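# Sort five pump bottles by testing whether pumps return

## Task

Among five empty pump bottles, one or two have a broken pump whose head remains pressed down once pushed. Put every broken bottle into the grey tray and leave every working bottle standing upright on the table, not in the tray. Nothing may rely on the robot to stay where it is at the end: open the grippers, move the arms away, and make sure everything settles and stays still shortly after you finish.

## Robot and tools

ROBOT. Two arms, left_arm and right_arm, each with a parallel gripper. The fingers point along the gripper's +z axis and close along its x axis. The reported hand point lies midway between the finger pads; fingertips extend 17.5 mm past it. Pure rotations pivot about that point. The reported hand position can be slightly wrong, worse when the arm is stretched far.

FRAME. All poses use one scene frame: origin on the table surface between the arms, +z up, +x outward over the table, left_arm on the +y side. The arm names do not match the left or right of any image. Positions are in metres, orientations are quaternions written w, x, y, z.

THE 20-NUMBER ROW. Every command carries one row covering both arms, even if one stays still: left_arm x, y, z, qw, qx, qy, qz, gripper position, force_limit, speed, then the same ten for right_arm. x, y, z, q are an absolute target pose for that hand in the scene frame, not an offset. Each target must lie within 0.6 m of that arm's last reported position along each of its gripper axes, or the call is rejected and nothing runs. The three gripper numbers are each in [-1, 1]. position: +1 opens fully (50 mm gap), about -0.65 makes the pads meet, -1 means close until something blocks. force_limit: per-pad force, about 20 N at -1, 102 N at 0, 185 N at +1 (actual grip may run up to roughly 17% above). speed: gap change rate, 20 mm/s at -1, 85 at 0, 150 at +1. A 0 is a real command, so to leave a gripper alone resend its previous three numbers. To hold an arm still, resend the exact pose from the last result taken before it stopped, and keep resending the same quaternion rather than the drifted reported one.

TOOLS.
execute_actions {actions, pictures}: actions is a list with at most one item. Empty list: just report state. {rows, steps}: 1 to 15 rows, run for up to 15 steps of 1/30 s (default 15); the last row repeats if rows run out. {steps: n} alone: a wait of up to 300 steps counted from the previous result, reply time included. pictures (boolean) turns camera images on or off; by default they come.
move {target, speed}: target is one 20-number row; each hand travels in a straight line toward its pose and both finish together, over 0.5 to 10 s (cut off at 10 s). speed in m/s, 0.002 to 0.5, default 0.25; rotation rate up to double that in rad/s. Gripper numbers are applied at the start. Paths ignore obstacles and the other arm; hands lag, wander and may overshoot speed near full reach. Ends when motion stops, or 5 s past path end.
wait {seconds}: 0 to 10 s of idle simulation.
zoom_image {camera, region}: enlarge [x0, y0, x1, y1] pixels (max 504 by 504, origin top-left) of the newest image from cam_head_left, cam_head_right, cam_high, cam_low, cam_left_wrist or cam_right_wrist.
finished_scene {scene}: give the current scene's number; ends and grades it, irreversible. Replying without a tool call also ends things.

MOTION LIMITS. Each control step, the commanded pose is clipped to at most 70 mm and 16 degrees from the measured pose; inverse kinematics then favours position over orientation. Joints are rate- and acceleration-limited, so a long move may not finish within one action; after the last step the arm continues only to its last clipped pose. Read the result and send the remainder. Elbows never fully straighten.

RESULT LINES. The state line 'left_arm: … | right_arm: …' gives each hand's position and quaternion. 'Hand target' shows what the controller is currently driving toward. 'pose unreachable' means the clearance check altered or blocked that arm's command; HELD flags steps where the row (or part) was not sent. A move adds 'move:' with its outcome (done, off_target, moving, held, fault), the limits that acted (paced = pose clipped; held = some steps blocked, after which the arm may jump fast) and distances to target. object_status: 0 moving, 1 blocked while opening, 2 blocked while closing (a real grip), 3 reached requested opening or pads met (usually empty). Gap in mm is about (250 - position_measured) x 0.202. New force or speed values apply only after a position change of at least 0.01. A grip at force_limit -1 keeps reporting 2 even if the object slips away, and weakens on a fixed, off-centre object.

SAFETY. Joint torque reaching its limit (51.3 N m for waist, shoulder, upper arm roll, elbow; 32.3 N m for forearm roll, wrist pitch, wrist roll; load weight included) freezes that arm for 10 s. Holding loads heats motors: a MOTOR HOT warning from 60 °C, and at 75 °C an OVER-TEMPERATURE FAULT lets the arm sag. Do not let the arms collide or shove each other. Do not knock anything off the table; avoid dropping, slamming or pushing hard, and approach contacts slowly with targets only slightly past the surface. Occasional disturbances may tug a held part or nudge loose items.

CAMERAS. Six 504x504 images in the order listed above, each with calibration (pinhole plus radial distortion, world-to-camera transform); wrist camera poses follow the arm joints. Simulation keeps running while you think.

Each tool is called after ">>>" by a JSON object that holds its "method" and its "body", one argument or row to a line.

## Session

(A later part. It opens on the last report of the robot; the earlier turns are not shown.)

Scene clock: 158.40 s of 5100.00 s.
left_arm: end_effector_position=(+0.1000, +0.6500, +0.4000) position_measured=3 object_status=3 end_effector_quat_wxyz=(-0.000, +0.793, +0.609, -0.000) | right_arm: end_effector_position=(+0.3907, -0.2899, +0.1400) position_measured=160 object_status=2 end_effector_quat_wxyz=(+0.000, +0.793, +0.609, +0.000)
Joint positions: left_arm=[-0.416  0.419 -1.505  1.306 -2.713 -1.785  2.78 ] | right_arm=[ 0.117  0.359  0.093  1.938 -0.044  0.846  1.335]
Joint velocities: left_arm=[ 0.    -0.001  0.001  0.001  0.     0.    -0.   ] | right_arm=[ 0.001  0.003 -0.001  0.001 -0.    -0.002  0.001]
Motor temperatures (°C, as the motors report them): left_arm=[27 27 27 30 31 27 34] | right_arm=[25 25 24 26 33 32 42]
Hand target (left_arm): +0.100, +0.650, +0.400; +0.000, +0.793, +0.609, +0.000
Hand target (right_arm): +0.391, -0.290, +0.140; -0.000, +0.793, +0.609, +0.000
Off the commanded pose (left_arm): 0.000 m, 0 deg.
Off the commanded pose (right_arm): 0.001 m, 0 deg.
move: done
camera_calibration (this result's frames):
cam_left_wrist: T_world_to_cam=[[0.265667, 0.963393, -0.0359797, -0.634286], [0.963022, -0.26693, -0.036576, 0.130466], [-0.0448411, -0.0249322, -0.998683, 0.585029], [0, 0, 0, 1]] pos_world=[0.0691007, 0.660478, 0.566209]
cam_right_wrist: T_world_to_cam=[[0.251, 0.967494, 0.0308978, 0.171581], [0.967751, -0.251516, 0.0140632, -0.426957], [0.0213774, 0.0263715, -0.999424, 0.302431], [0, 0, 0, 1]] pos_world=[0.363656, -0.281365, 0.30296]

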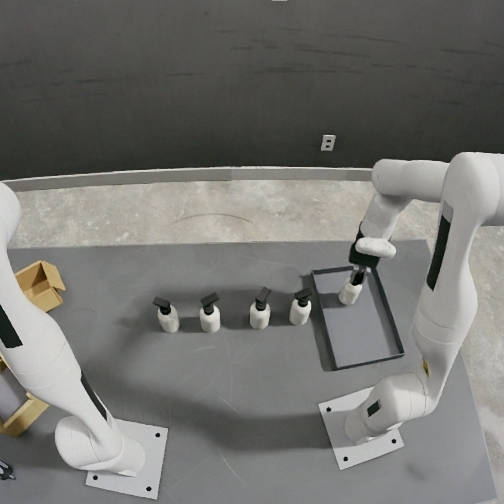

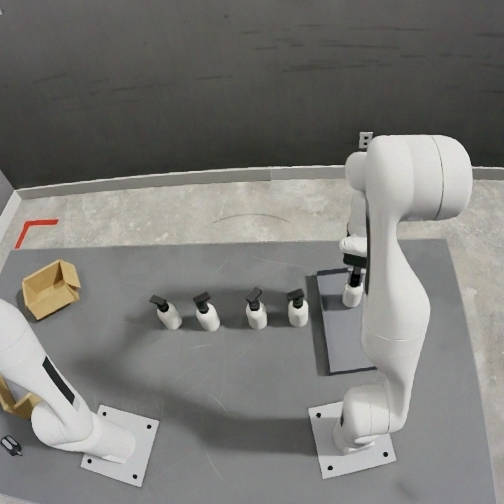

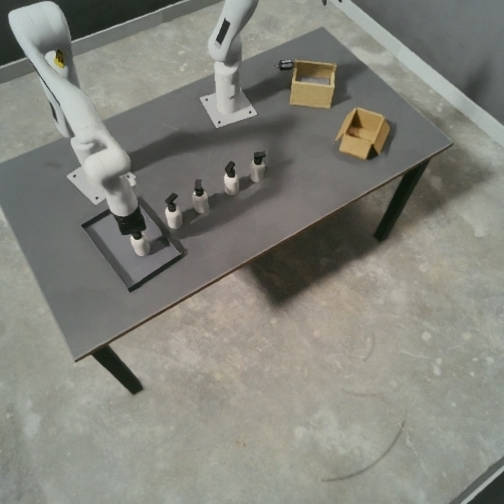

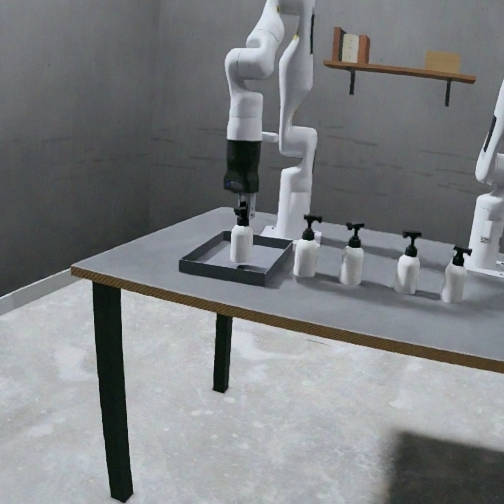

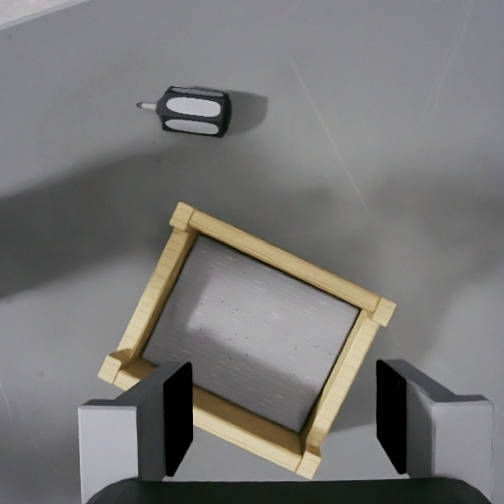

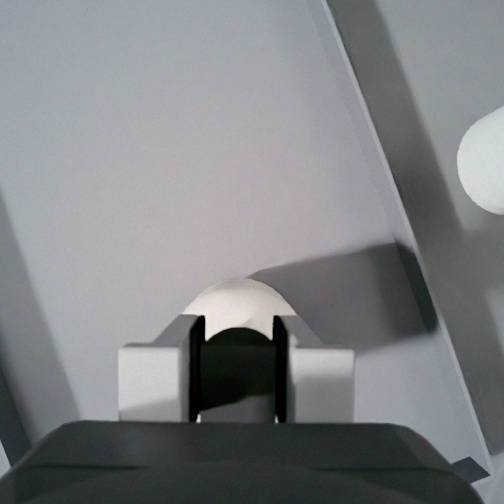

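>>> {"method": "move", "body": {
  "target": [0.1,0.65,0.4,0,0.793,0.609,0,1,-0.6,1,0.39,-0.29,0.124,0,0.793,0.609,0,-1,-0.6,0.5],
  "speed": 0.03
}}

>>> {"method": "move", "body": {
  "target": [0.1,0.65,0.4,0,0.793,0.609,0,1,-0.6,1,0.39,-0.29,0.124,0,0.793,0.609,0,1,-0.6,1]
}}

>>> {"method": "move", "body": {
  "target": [0.1,0.65,0.4,0,0.793,0.609,0,1,-0.6,1,0.39,-0.29,0.24,0,0.793,0.609,0,1,-0.6,1]
}}

>>> {"method": "move", "body": {
  "target": [0.1,0.65,0.4,0,0.793,0.609,0,1,-0.6,1,0.334,0.205,0.22,0,0.985,-0.174,0,1,-0.6,1],
  "speed": 0.35
}}

Scene clock: 167.43 s of 5100.00 s.
left_arm: end_effector_position=(+0.1000, +0.6500, +0.4000) position_measured=3 object_status=3 end_effector_quat_wxyz=(-0.000, +0.793, +0.609, -0.000) | right_arm: end_effector_position=(+0.3901, -0.2900, +0.1241) position_measured=160 object_status=2 end_effector_quat_wxyz=(+0.000, +0.793, +0.609, +0.000)
Joint positions: left_arm=[-0.416  0.419 -1.505  1.306 -2.713 -1.785  2.78 ] | right_arm=[ 0.12   0.386  0.09   1.962 -0.048  0.795  1.338]
Joint velocities: left_arm=[ 0.    -0.001 -0.     0.001 -0.    -0.     0.   ] | right_arm=[ 0.001  0.002 -0.     0.001 -0.    -0.004  0.   ]
Motor temperatures (°C, as the motors report them): left_arm=[27 27 27 30 31 27 34] | right_arm=[25 25 24 26 33 32 42]
Hand target (left_arm): +0.100, +0.650, +0.400; +0.000, +0.793, +0.609, +0.000
Hand target (right_arm): +0.390, -0.290, +0.124; -0.000, +0.793, +0.609, +0.000
Off the commanded pose (left_arm): 0.000 m, 0 deg.
Off the commanded pose (right_arm): 0.000 m, 0 deg.
After step 90, 5.23 s passed at rest.
move: done
camera_calibration (this result's frames):
cam_left_wrist: T_world_to_cam=[[0.265667, 0.963393, -0.03598, -0.634286], [0.963021, -0.26693, -0.0365761, 0.130466], [-0.0448414, -0.0249324, -0.998683, 0.585029], [0, 0, 0, 1]] pos_world=[0.0691007, 0.660478, 0.566208]
cam_right_wrist: T_world_to_cam=[[0.251828, 0.967284, 0.0307385, 0.171952], [0.967538, -0.252339, 0.0140076, -0.426333], [0.0213058, 0.0262132, -0.999429, 0.286602], [0, 0, 0, 1]] pos_world=[0.363085, -0.281419, 0.287125]

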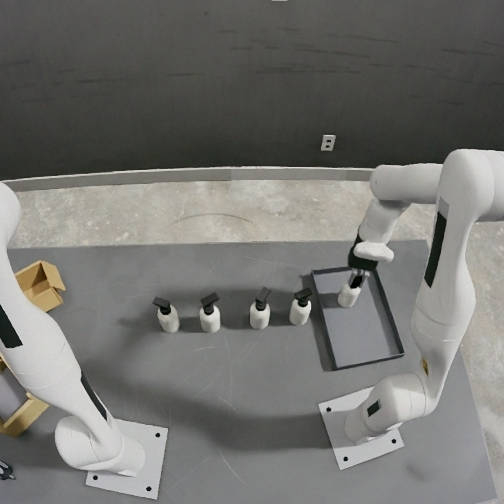

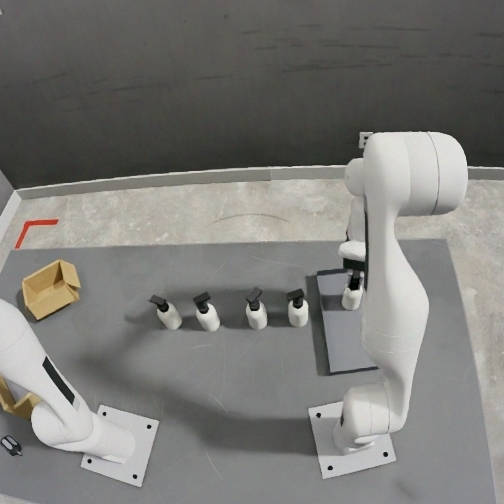

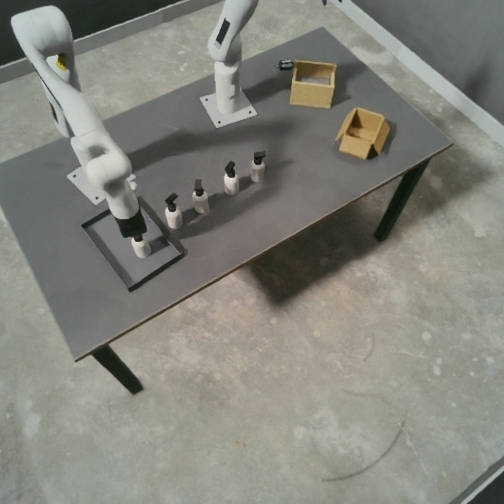

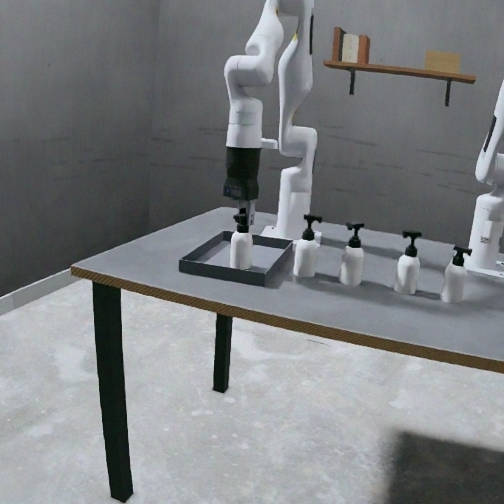

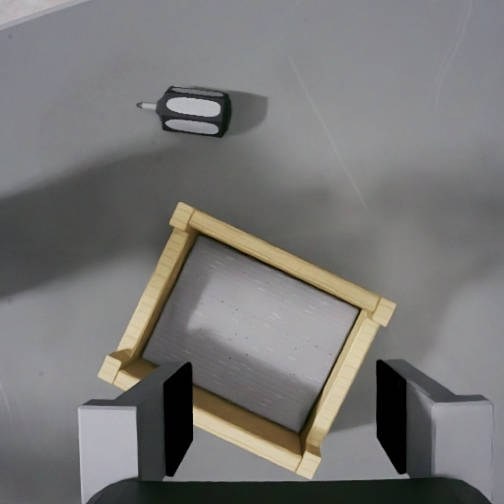

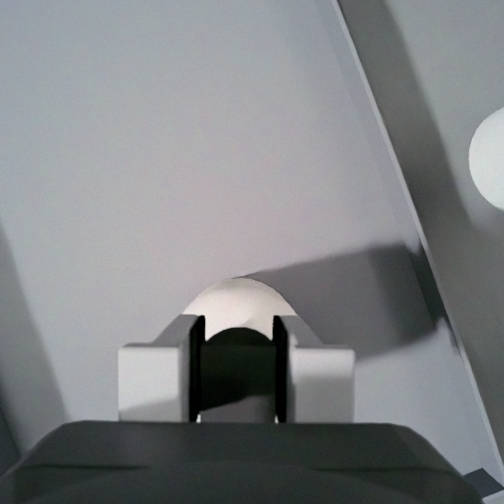

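Scene clock: 168.13 s of 5100.00 s.
left_arm: end_effector_position=(+0.1000, +0.6500, +0.4000) position_measured=3 object_status=3 end_effector_quat_wxyz=(-0.000, +0.793, +0.609, -0.000) | right_arm: end_effector_position=(+0.3900, -0.2900, +0.1240) position_measured=3 object_status=3 end_effector_quat_wxyz=(+0.000, +0.793, +0.609, +0.000)
Joint positions: left_arm=[-0.416  0.419 -1.505  1.306 -2.713 -1.785  2.78 ] | right_arm=[ 0.12   0.386  0.09   1.963 -0.048  0.795  1.338]
Joint velocities: left_arm=[ 0.    -0.001 -0.     0.001 -0.001 -0.     0.   ] | right_arm=[ 0.    -0.     0.001 -0.     0.001 -0.     0.   ]
Motor temperatures (°C, as the motors report them): left_arm=[27 27 27 30 31 27 34] | right_arm=[25 25 24 26 33 32 42]
Hand target (left_arm): +0.100, +0.650, +0.400; +0.000, +0.793, +0.609, +0.000
Hand target (right_arm): +0.390, -0.290, +0.124; +0.000, +0.793, +0.609, -0.000
Off the commanded pose (left_arm): 0.000 m, 0 deg.
Off the commanded pose (right_arm): 0.000 m, 0 deg.
move: done
camera_calibration (this result's frames):
cam_left_wrist: T_world_to_cam=[[0.265667, 0.963393, -0.0359797, -0.634286], [0.963022, -0.26693, -0.036576, 0.130466], [-0.0448411, -0.0249322, -0.998683, 0.585028], [0, 0, 0, 1]] pos_world=[0.0691006, 0.660478, 0.566209]
cam_right_wrist: T_world_to_cam=[[0.251967, 0.967251, 0.0306366, 0.171962], [0.967506, -0.252471, 0.0138181, -0.426244], [0.0211004, 0.0261594, -0.999435, 0.286553], [0, 0, 0, 1]] pos_world=[0.363019, -0.281441, 0.287013]

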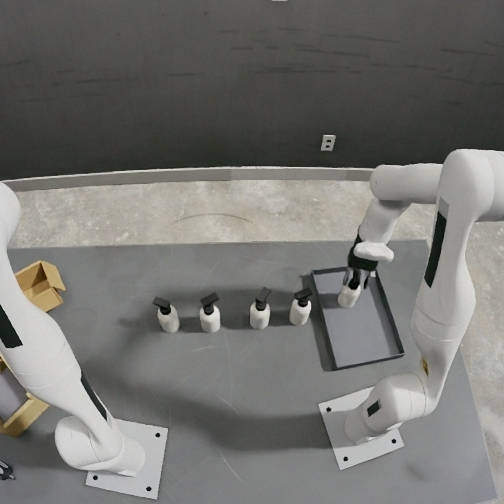

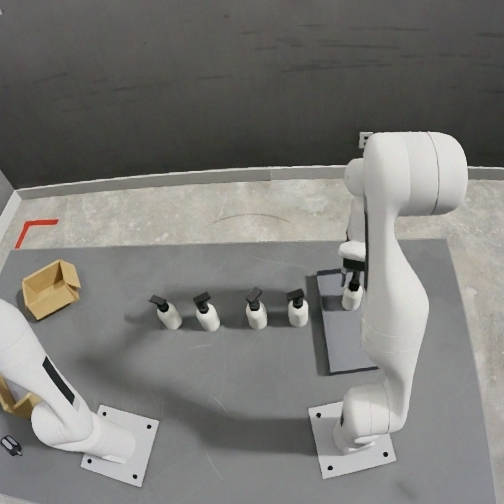

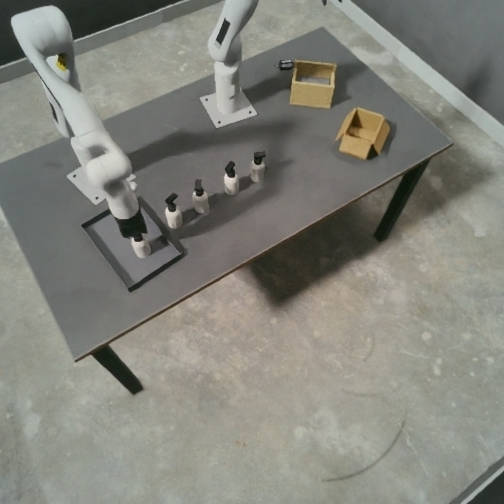

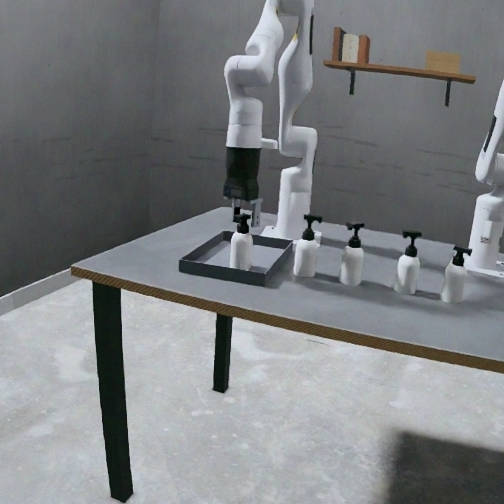

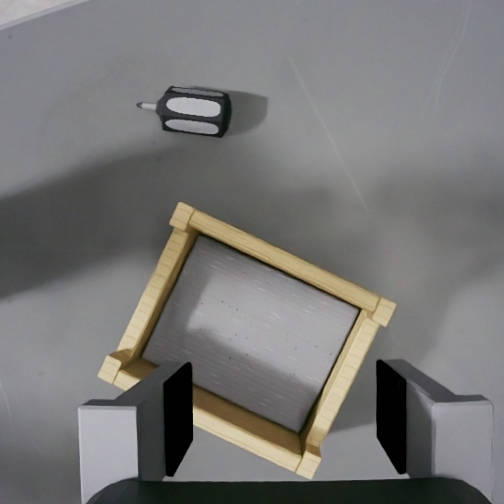

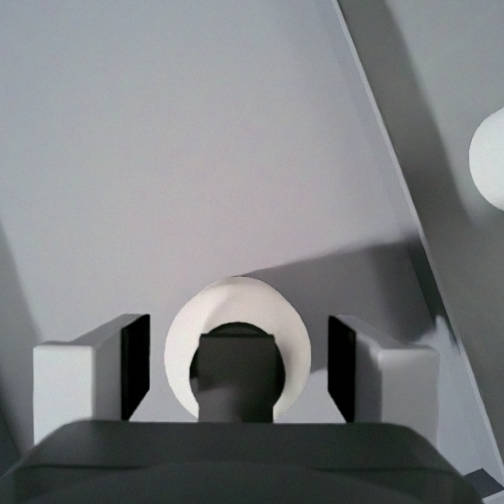

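Scene clock: 169.10 s of 5100.00 s.
left_arm: end_effector_position=(+0.1000, +0.6500, +0.4000) position_measured=3 object_status=3 end_effector_quat_wxyz=(-0.000, +0.793, +0.609, +0.000) | right_arm: end_effector_position=(+0.3895, -0.2901, +0.2401) position_measured=3 object_status=3 end_effector_quat_wxyz=(+0.000, +0.793, +0.609, -0.000)
Joint positions: left_arm=[-0.416  0.419 -1.505  1.306 -2.713 -1.785  2.78 ] | right_arm=[ 0.104  0.224  0.105  1.755 -0.025  1.164  1.316]
Joint velocities: left_arm=[ 0.001 -0.001  0.001  0.    -0.001 -0.    -0.   ] | right_arm=[-0.    -0.001  0.001 -0.003 -0.     0.002  0.001]
Motor temperatures (°C, as the motors report them): left_arm=[27 27 27 30 31 27 34] | right_arm=[25 25 24 26 33 32 42]
Hand target (left_arm): +0.100, +0.650, +0.400; +0.000, +0.793, +0.609, +0.000
Hand target (right_arm): +0.390, -0.290, +0.240; +0.000, +0.793, +0.609, -0.000
Off the commanded pose (left_arm): 0.000 m, 0 deg.
Off the commanded pose (right_arm): 0.001 m, 0 deg.
move: done
camera_calibration (this result's frames):
cam_left_wrist: T_world_to_cam=[[0.265667, 0.963393, -0.0359796, -0.634286], [0.963022, -0.26693, -0.0365759, 0.130466], [-0.0448411, -0.0249321, -0.998683, 0.585028], [0, 0, 0, 1]] pos_world=[0.0691007, 0.660478, 0.566209]
cam_right_wrist: T_world_to_cam=[[0.252702, 0.967066, 0.0304253, 0.16836], [0.967317, -0.253199, 0.0137233, -0.427496], [0.020975, 0.025963, -0.999443, 0.40257], [0, 0, 0, 1]] pos_world=[0.362535, -0.281508, 0.40309]

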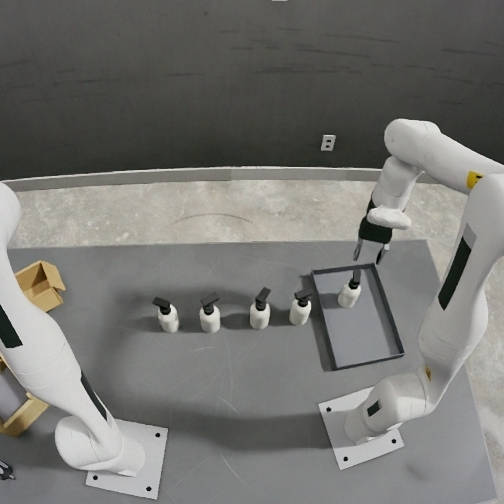

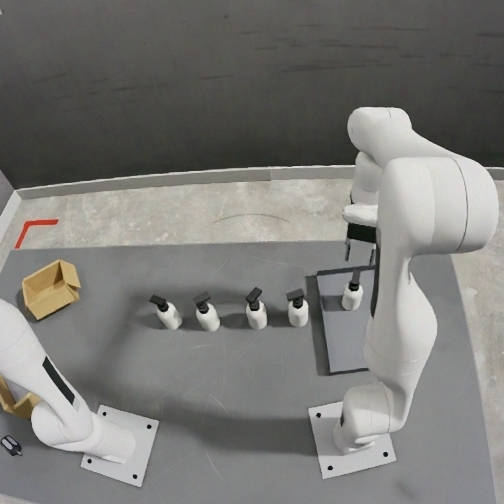

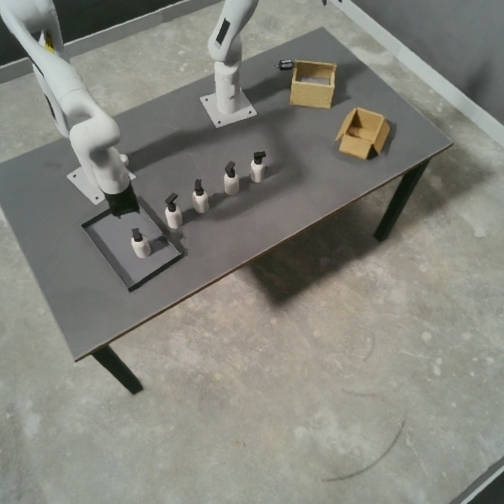

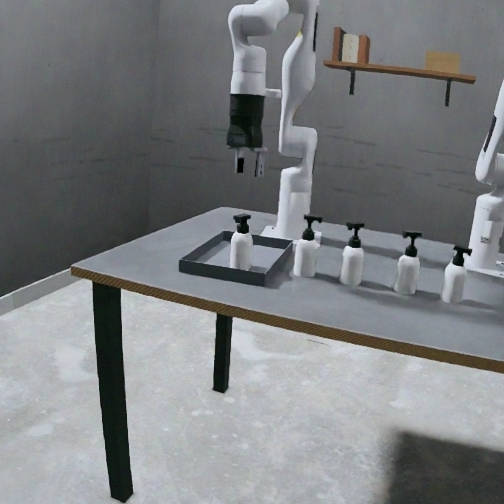

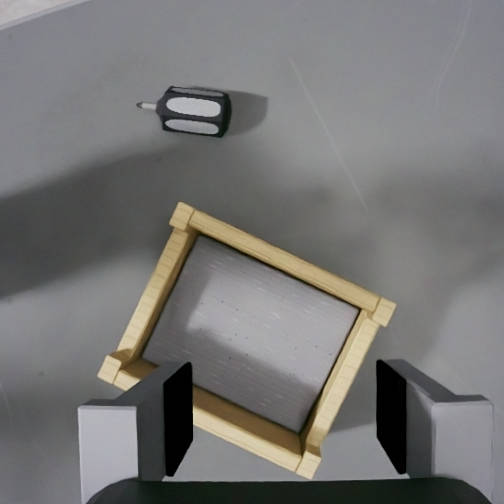

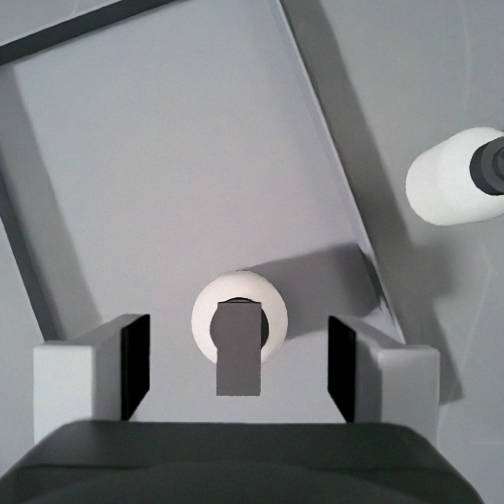

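Scene clock: 172.03 s of 5100.00 s.
left_arm: end_effector_position=(+0.1000, +0.6500, +0.4000) position_measured=3 object_status=3 end_effector_quat_wxyz=(-0.000, +0.793, +0.609, -0.000) | right_arm: end_effector_position=(+0.3331, +0.2061, +0.2211) position_measured=3 object_status=3 end_effector_quat_wxyz=(-0.003, +0.985, -0.174, -0.000)
Joint positions: left_arm=[-0.416  0.419 -1.505  1.306 -2.713 -1.785  2.78 ] | right_arm=[-0.892  0.61   0.097  1.215 -0.06   1.314 -1.357]
Joint velocities: left_arm=[-0.    -0.001  0.    -0.001 -0.002  0.    -0.   ] | right_arm=[-0.004  0.01  -0.002 -0.006  0.001  0.005 -0.003]
Motor temperatures (°C, as the motors report them): left_arm=[27 27 27 30 31 27 34] | right_arm=[25 25 24 26 33 32 42]
Hand target (left_arm): +0.100, +0.650, +0.400; +0.000, +0.793, +0.609, +0.000
Hand target (right_arm): +0.333, +0.206, +0.221; -0.002, +0.985, -0.174, -0.000
Off the commanded pose (left_arm): 0.000 m, 0 deg.
Off the commanded pose (right_arm): 0.002 m, 0 deg.
move: done
camera_calibration (this result's frames):
cam_left_wrist: T_world_to_cam=[[0.265667, 0.963393, -0.0359797, -0.634286], [0.963022, -0.26693, -0.0365761, 0.130466], [-0.0448413, -0.0249322, -0.998683, 0.585029], [0, 0, 0, 1]] pos_world=[0.0691006, 0.660478, 0.566209]
cam_right_wrist: T_world_to_cam=[[0.941014, -0.337108, 0.0291699, -0.256883], [-0.337475, -0.941295, 0.00860369, 0.330514], [0.0245572, -0.0179403, -0.999537, 0.379749], [0, 0, 0, 1]] pos_world=[0.343945, 0.231327, 0.384223]

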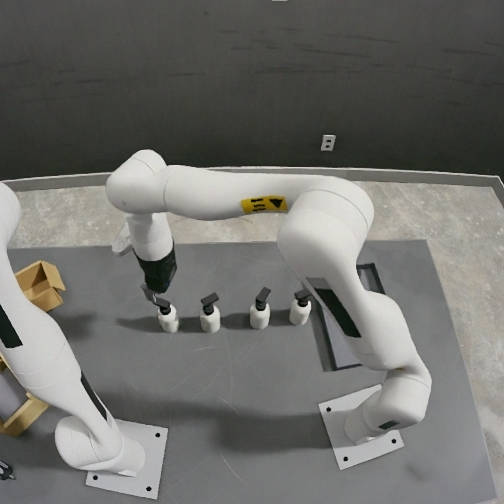

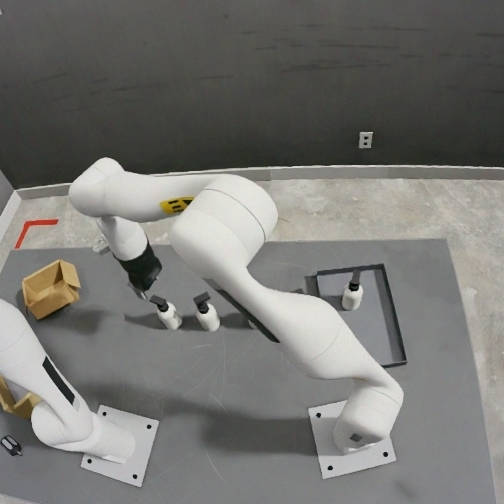

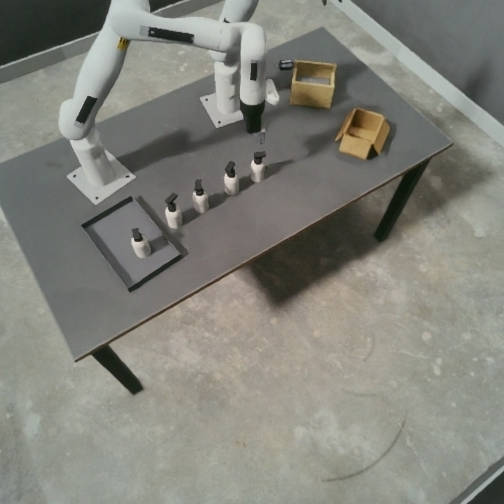

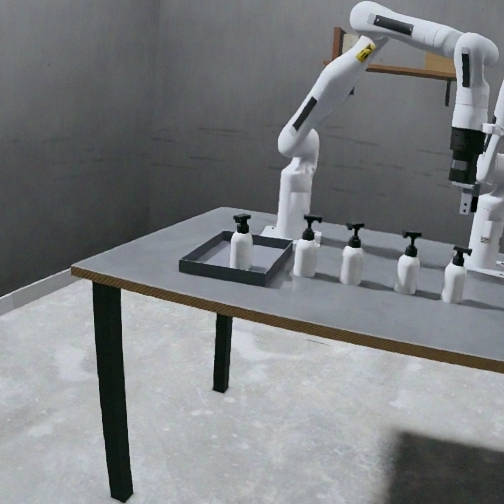

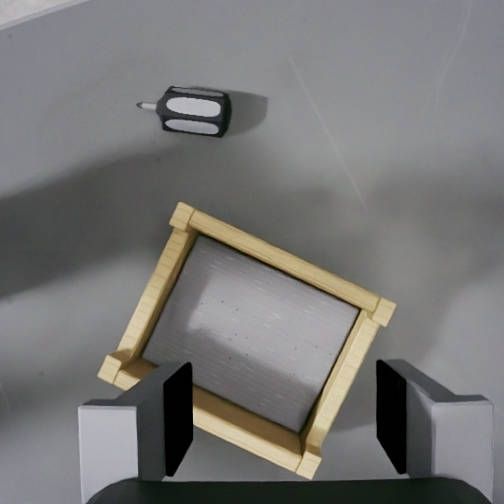

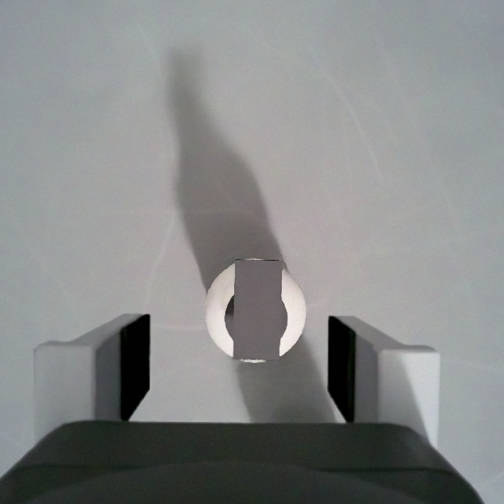

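>>> {"method": "move", "body": {
  "target": [0.1,0.65,0.4,0,0.793,0.609,0,1,-0.6,1,0.342,0.21,0.18,0,0.985,-0.174,0,1,-0.6,1],
  "speed": 0.1
}}

>>> {"method": "move", "body": {
  "target": [0.1,0.65,0.4,0,0.793,0.609,0,1,-0.6,1,0.342,0.21,0.12,0,0.985,-0.174,0,1,-0.6,1],
  "speed": 0.1
}}

Scene clock: 182.47 s of 5100.00 s.
left_arm: end_effector_position=(+0.1000, +0.6500, +0.4000) position_measured=3 object_status=3 end_effector_quat_wxyz=(-0.000, +0.793, +0.609, -0.000) | right_arm: end_effector_position=(+0.3420, +0.2102, +0.1802) position_measured=3 object_status=3 end_effector_quat_wxyz=(-0.000, +0.985, -0.174, +0.000)
Joint positions: left_arm=[-0.416  0.419 -1.505  1.306 -2.713 -1.785  2.78 ] | right_arm=[-0.882  0.664  0.094  1.253 -0.061  1.227 -1.345]
Joint velocities: left_arm=[-0.    -0.     0.001  0.001 -0.001 -0.001 -0.   ] | right_arm=[ 0.001  0.003 -0.    -0.    -0.001 -0.001 -0.   ]
Motor temperatures (°C, as the motors report them): left_arm=[27 27 27 30 31 27 34] | right_arm=[25 25 24 26 33 32 42]
Hand target (left_arm): +0.100, +0.650, +0.400; +0.000, +0.793, +0.609, +0.000
Hand target (right_arm): +0.342, +0.210, +0.180; +0.000, +0.985, -0.174, +0.000
Off the commanded pose (left_arm): 0.000 m, 0 deg.
Off the commanded pose (right_arm): 0.000 m, 0 deg.
After step 90, 6.63 s passed at rest.
move: done
camera_calibration (this result's frames):
cam_left_wrist: T_world_to_cam=[[0.265667, 0.963393, -0.0359797, -0.634286], [0.963022, -0.26693, -0.0365761, 0.130466], [-0.0448413, -0.0249321, -0.998683, 0.585028], [0, 0, 0, 1]] pos_world=[0.0691007, 0.660478, 0.566208]
cam_right_wrist: T_world_to_cam=[[0.941221, -0.336393, 0.0307095, -0.263227], [-0.336915, -0.941436, 0.0136769, 0.336645], [0.0243102, -0.0232195, -0.999435, 0.339884], [0, 0, 0, 1]] pos_world=[0.352913, 0.236274, 0.343171]

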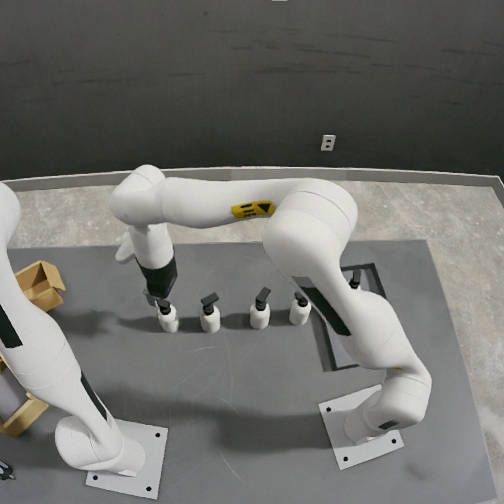

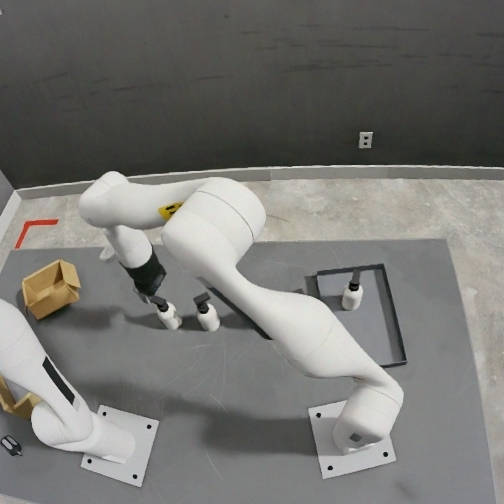

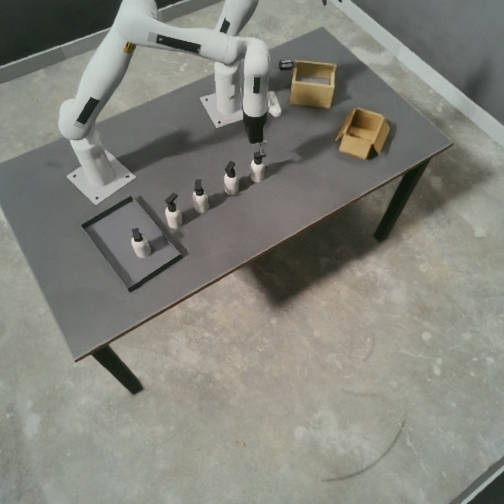

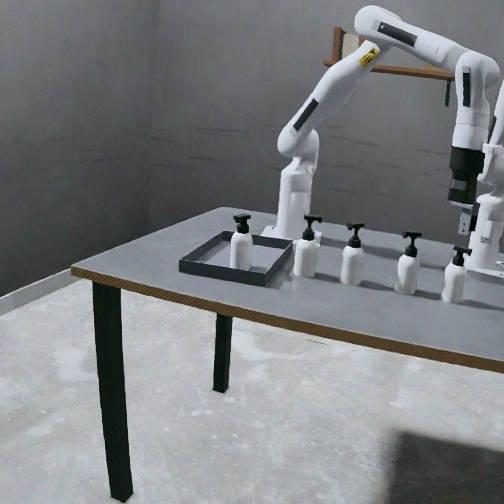

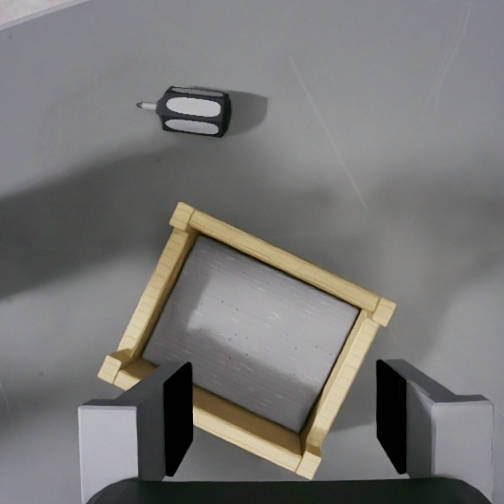

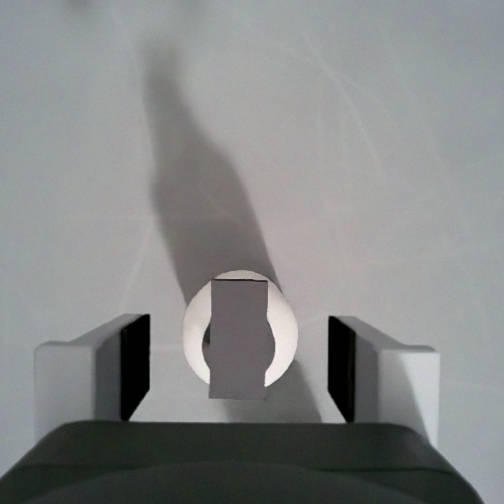

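Scene clock: 183.43 s of 5100.00 s.
left_arm: end_effector_position=(+0.1000, +0.6500, +0.4000) position_measured=3 object_status=3 end_effector_quat_wxyz=(-0.000, +0.793, +0.609, -0.000) | right_arm: end_effector_position=(+0.3421, +0.2102, +0.1201) position_measured=3 object_status=3 end_effector_quat_wxyz=(-0.000, +0.985, -0.174, -0.000)
Joint positions: left_arm=[-0.416  0.419 -1.505  1.306 -2.713 -1.785  2.78 ] | right_arm=[-0.879  0.725  0.087  1.345 -0.065  1.075 -1.341]
Joint velocities: left_arm=[ 0.001 -0.    -0.001  0.001 -0.002  0.     0.001] | right_arm=[-0.     0.002 -0.     0.002  0.    -0.003  0.001]
Motor temperatures (°C, as the motors report them): left_arm=[27 27 27 30 31 27 34] | right_arm=[25 25 24 26 33 32 42]
Hand target (left_arm): +0.100, +0.650, +0.400; +0.000, +0.793, +0.609, +0.000
Hand target (right_arm): +0.342, +0.210, +0.120; -0.000, +0.985, -0.174, -0.000
Off the commanded pose (left_arm): 0.000 m, 0 deg.
Off the commanded pose (right_arm): 0.000 m, 0 deg.
move: done
camera_calibration (this result's frames):
cam_left_wrist: T_world_to_cam=[[0.265667, 0.963393, -0.0359796, -0.634286], [0.963021, -0.26693, -0.0365761, 0.130466], [-0.0448412, -0.0249321, -0.998683, 0.585028], [0, 0, 0, 1]] pos_world=[0.0691007, 0.660478, 0.566208]
cam_right_wrist: T_world_to_cam=[[0.941247, -0.336333, 0.030578, -0.261431], [-0.336853, -0.941458, 0.0137015, 0.337536], [0.0241796, -0.0231968, -0.999438, 0.279891], [0, 0, 0, 1]] pos_world=[0.353004, 0.23634, 0.283103]

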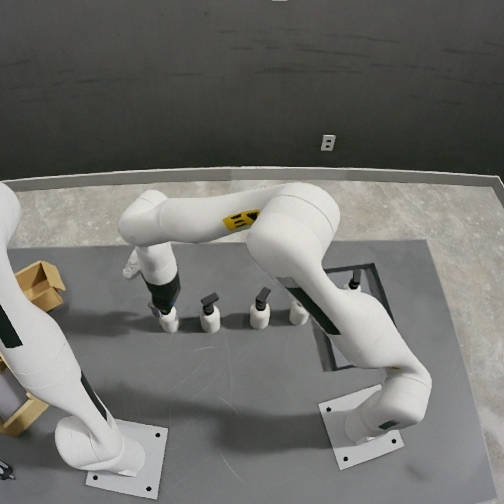

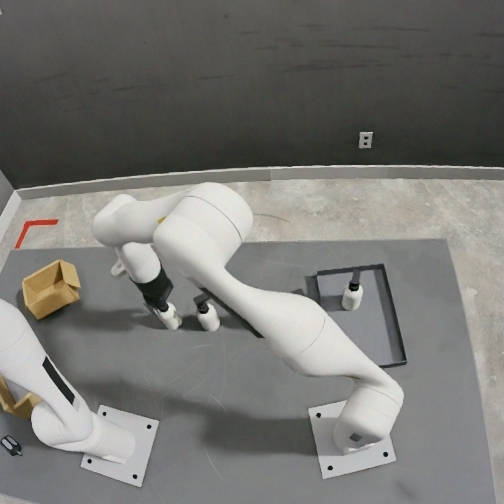

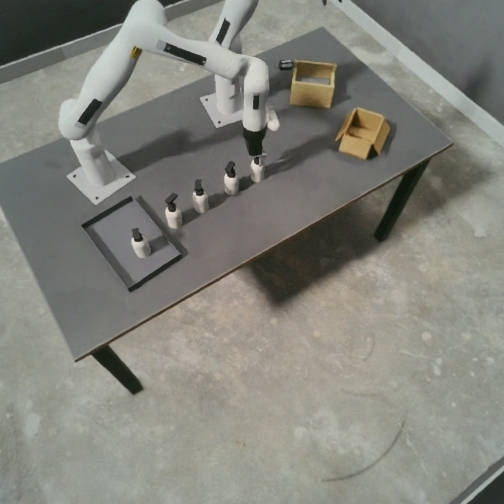

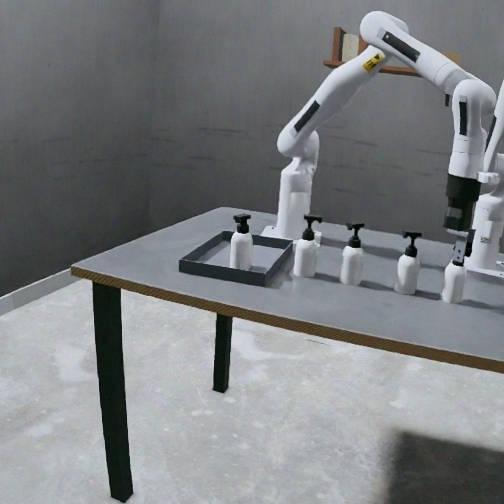

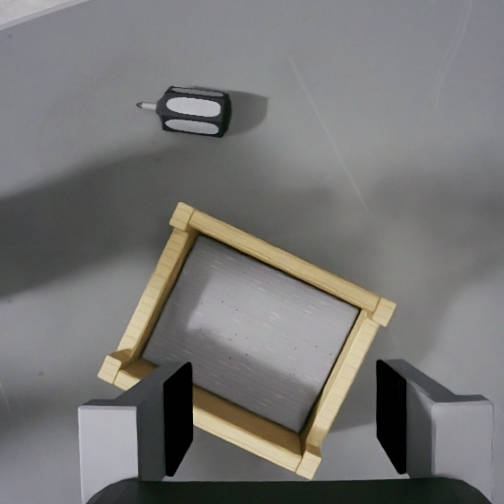

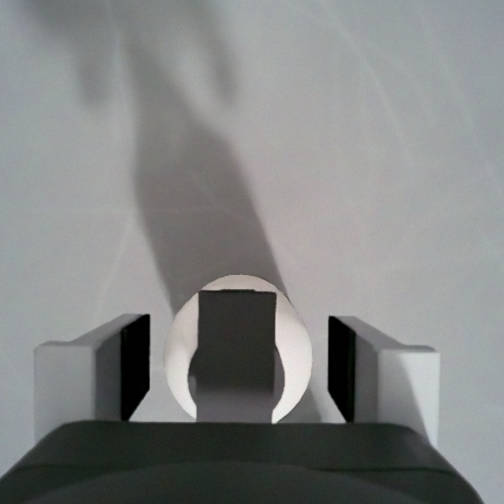

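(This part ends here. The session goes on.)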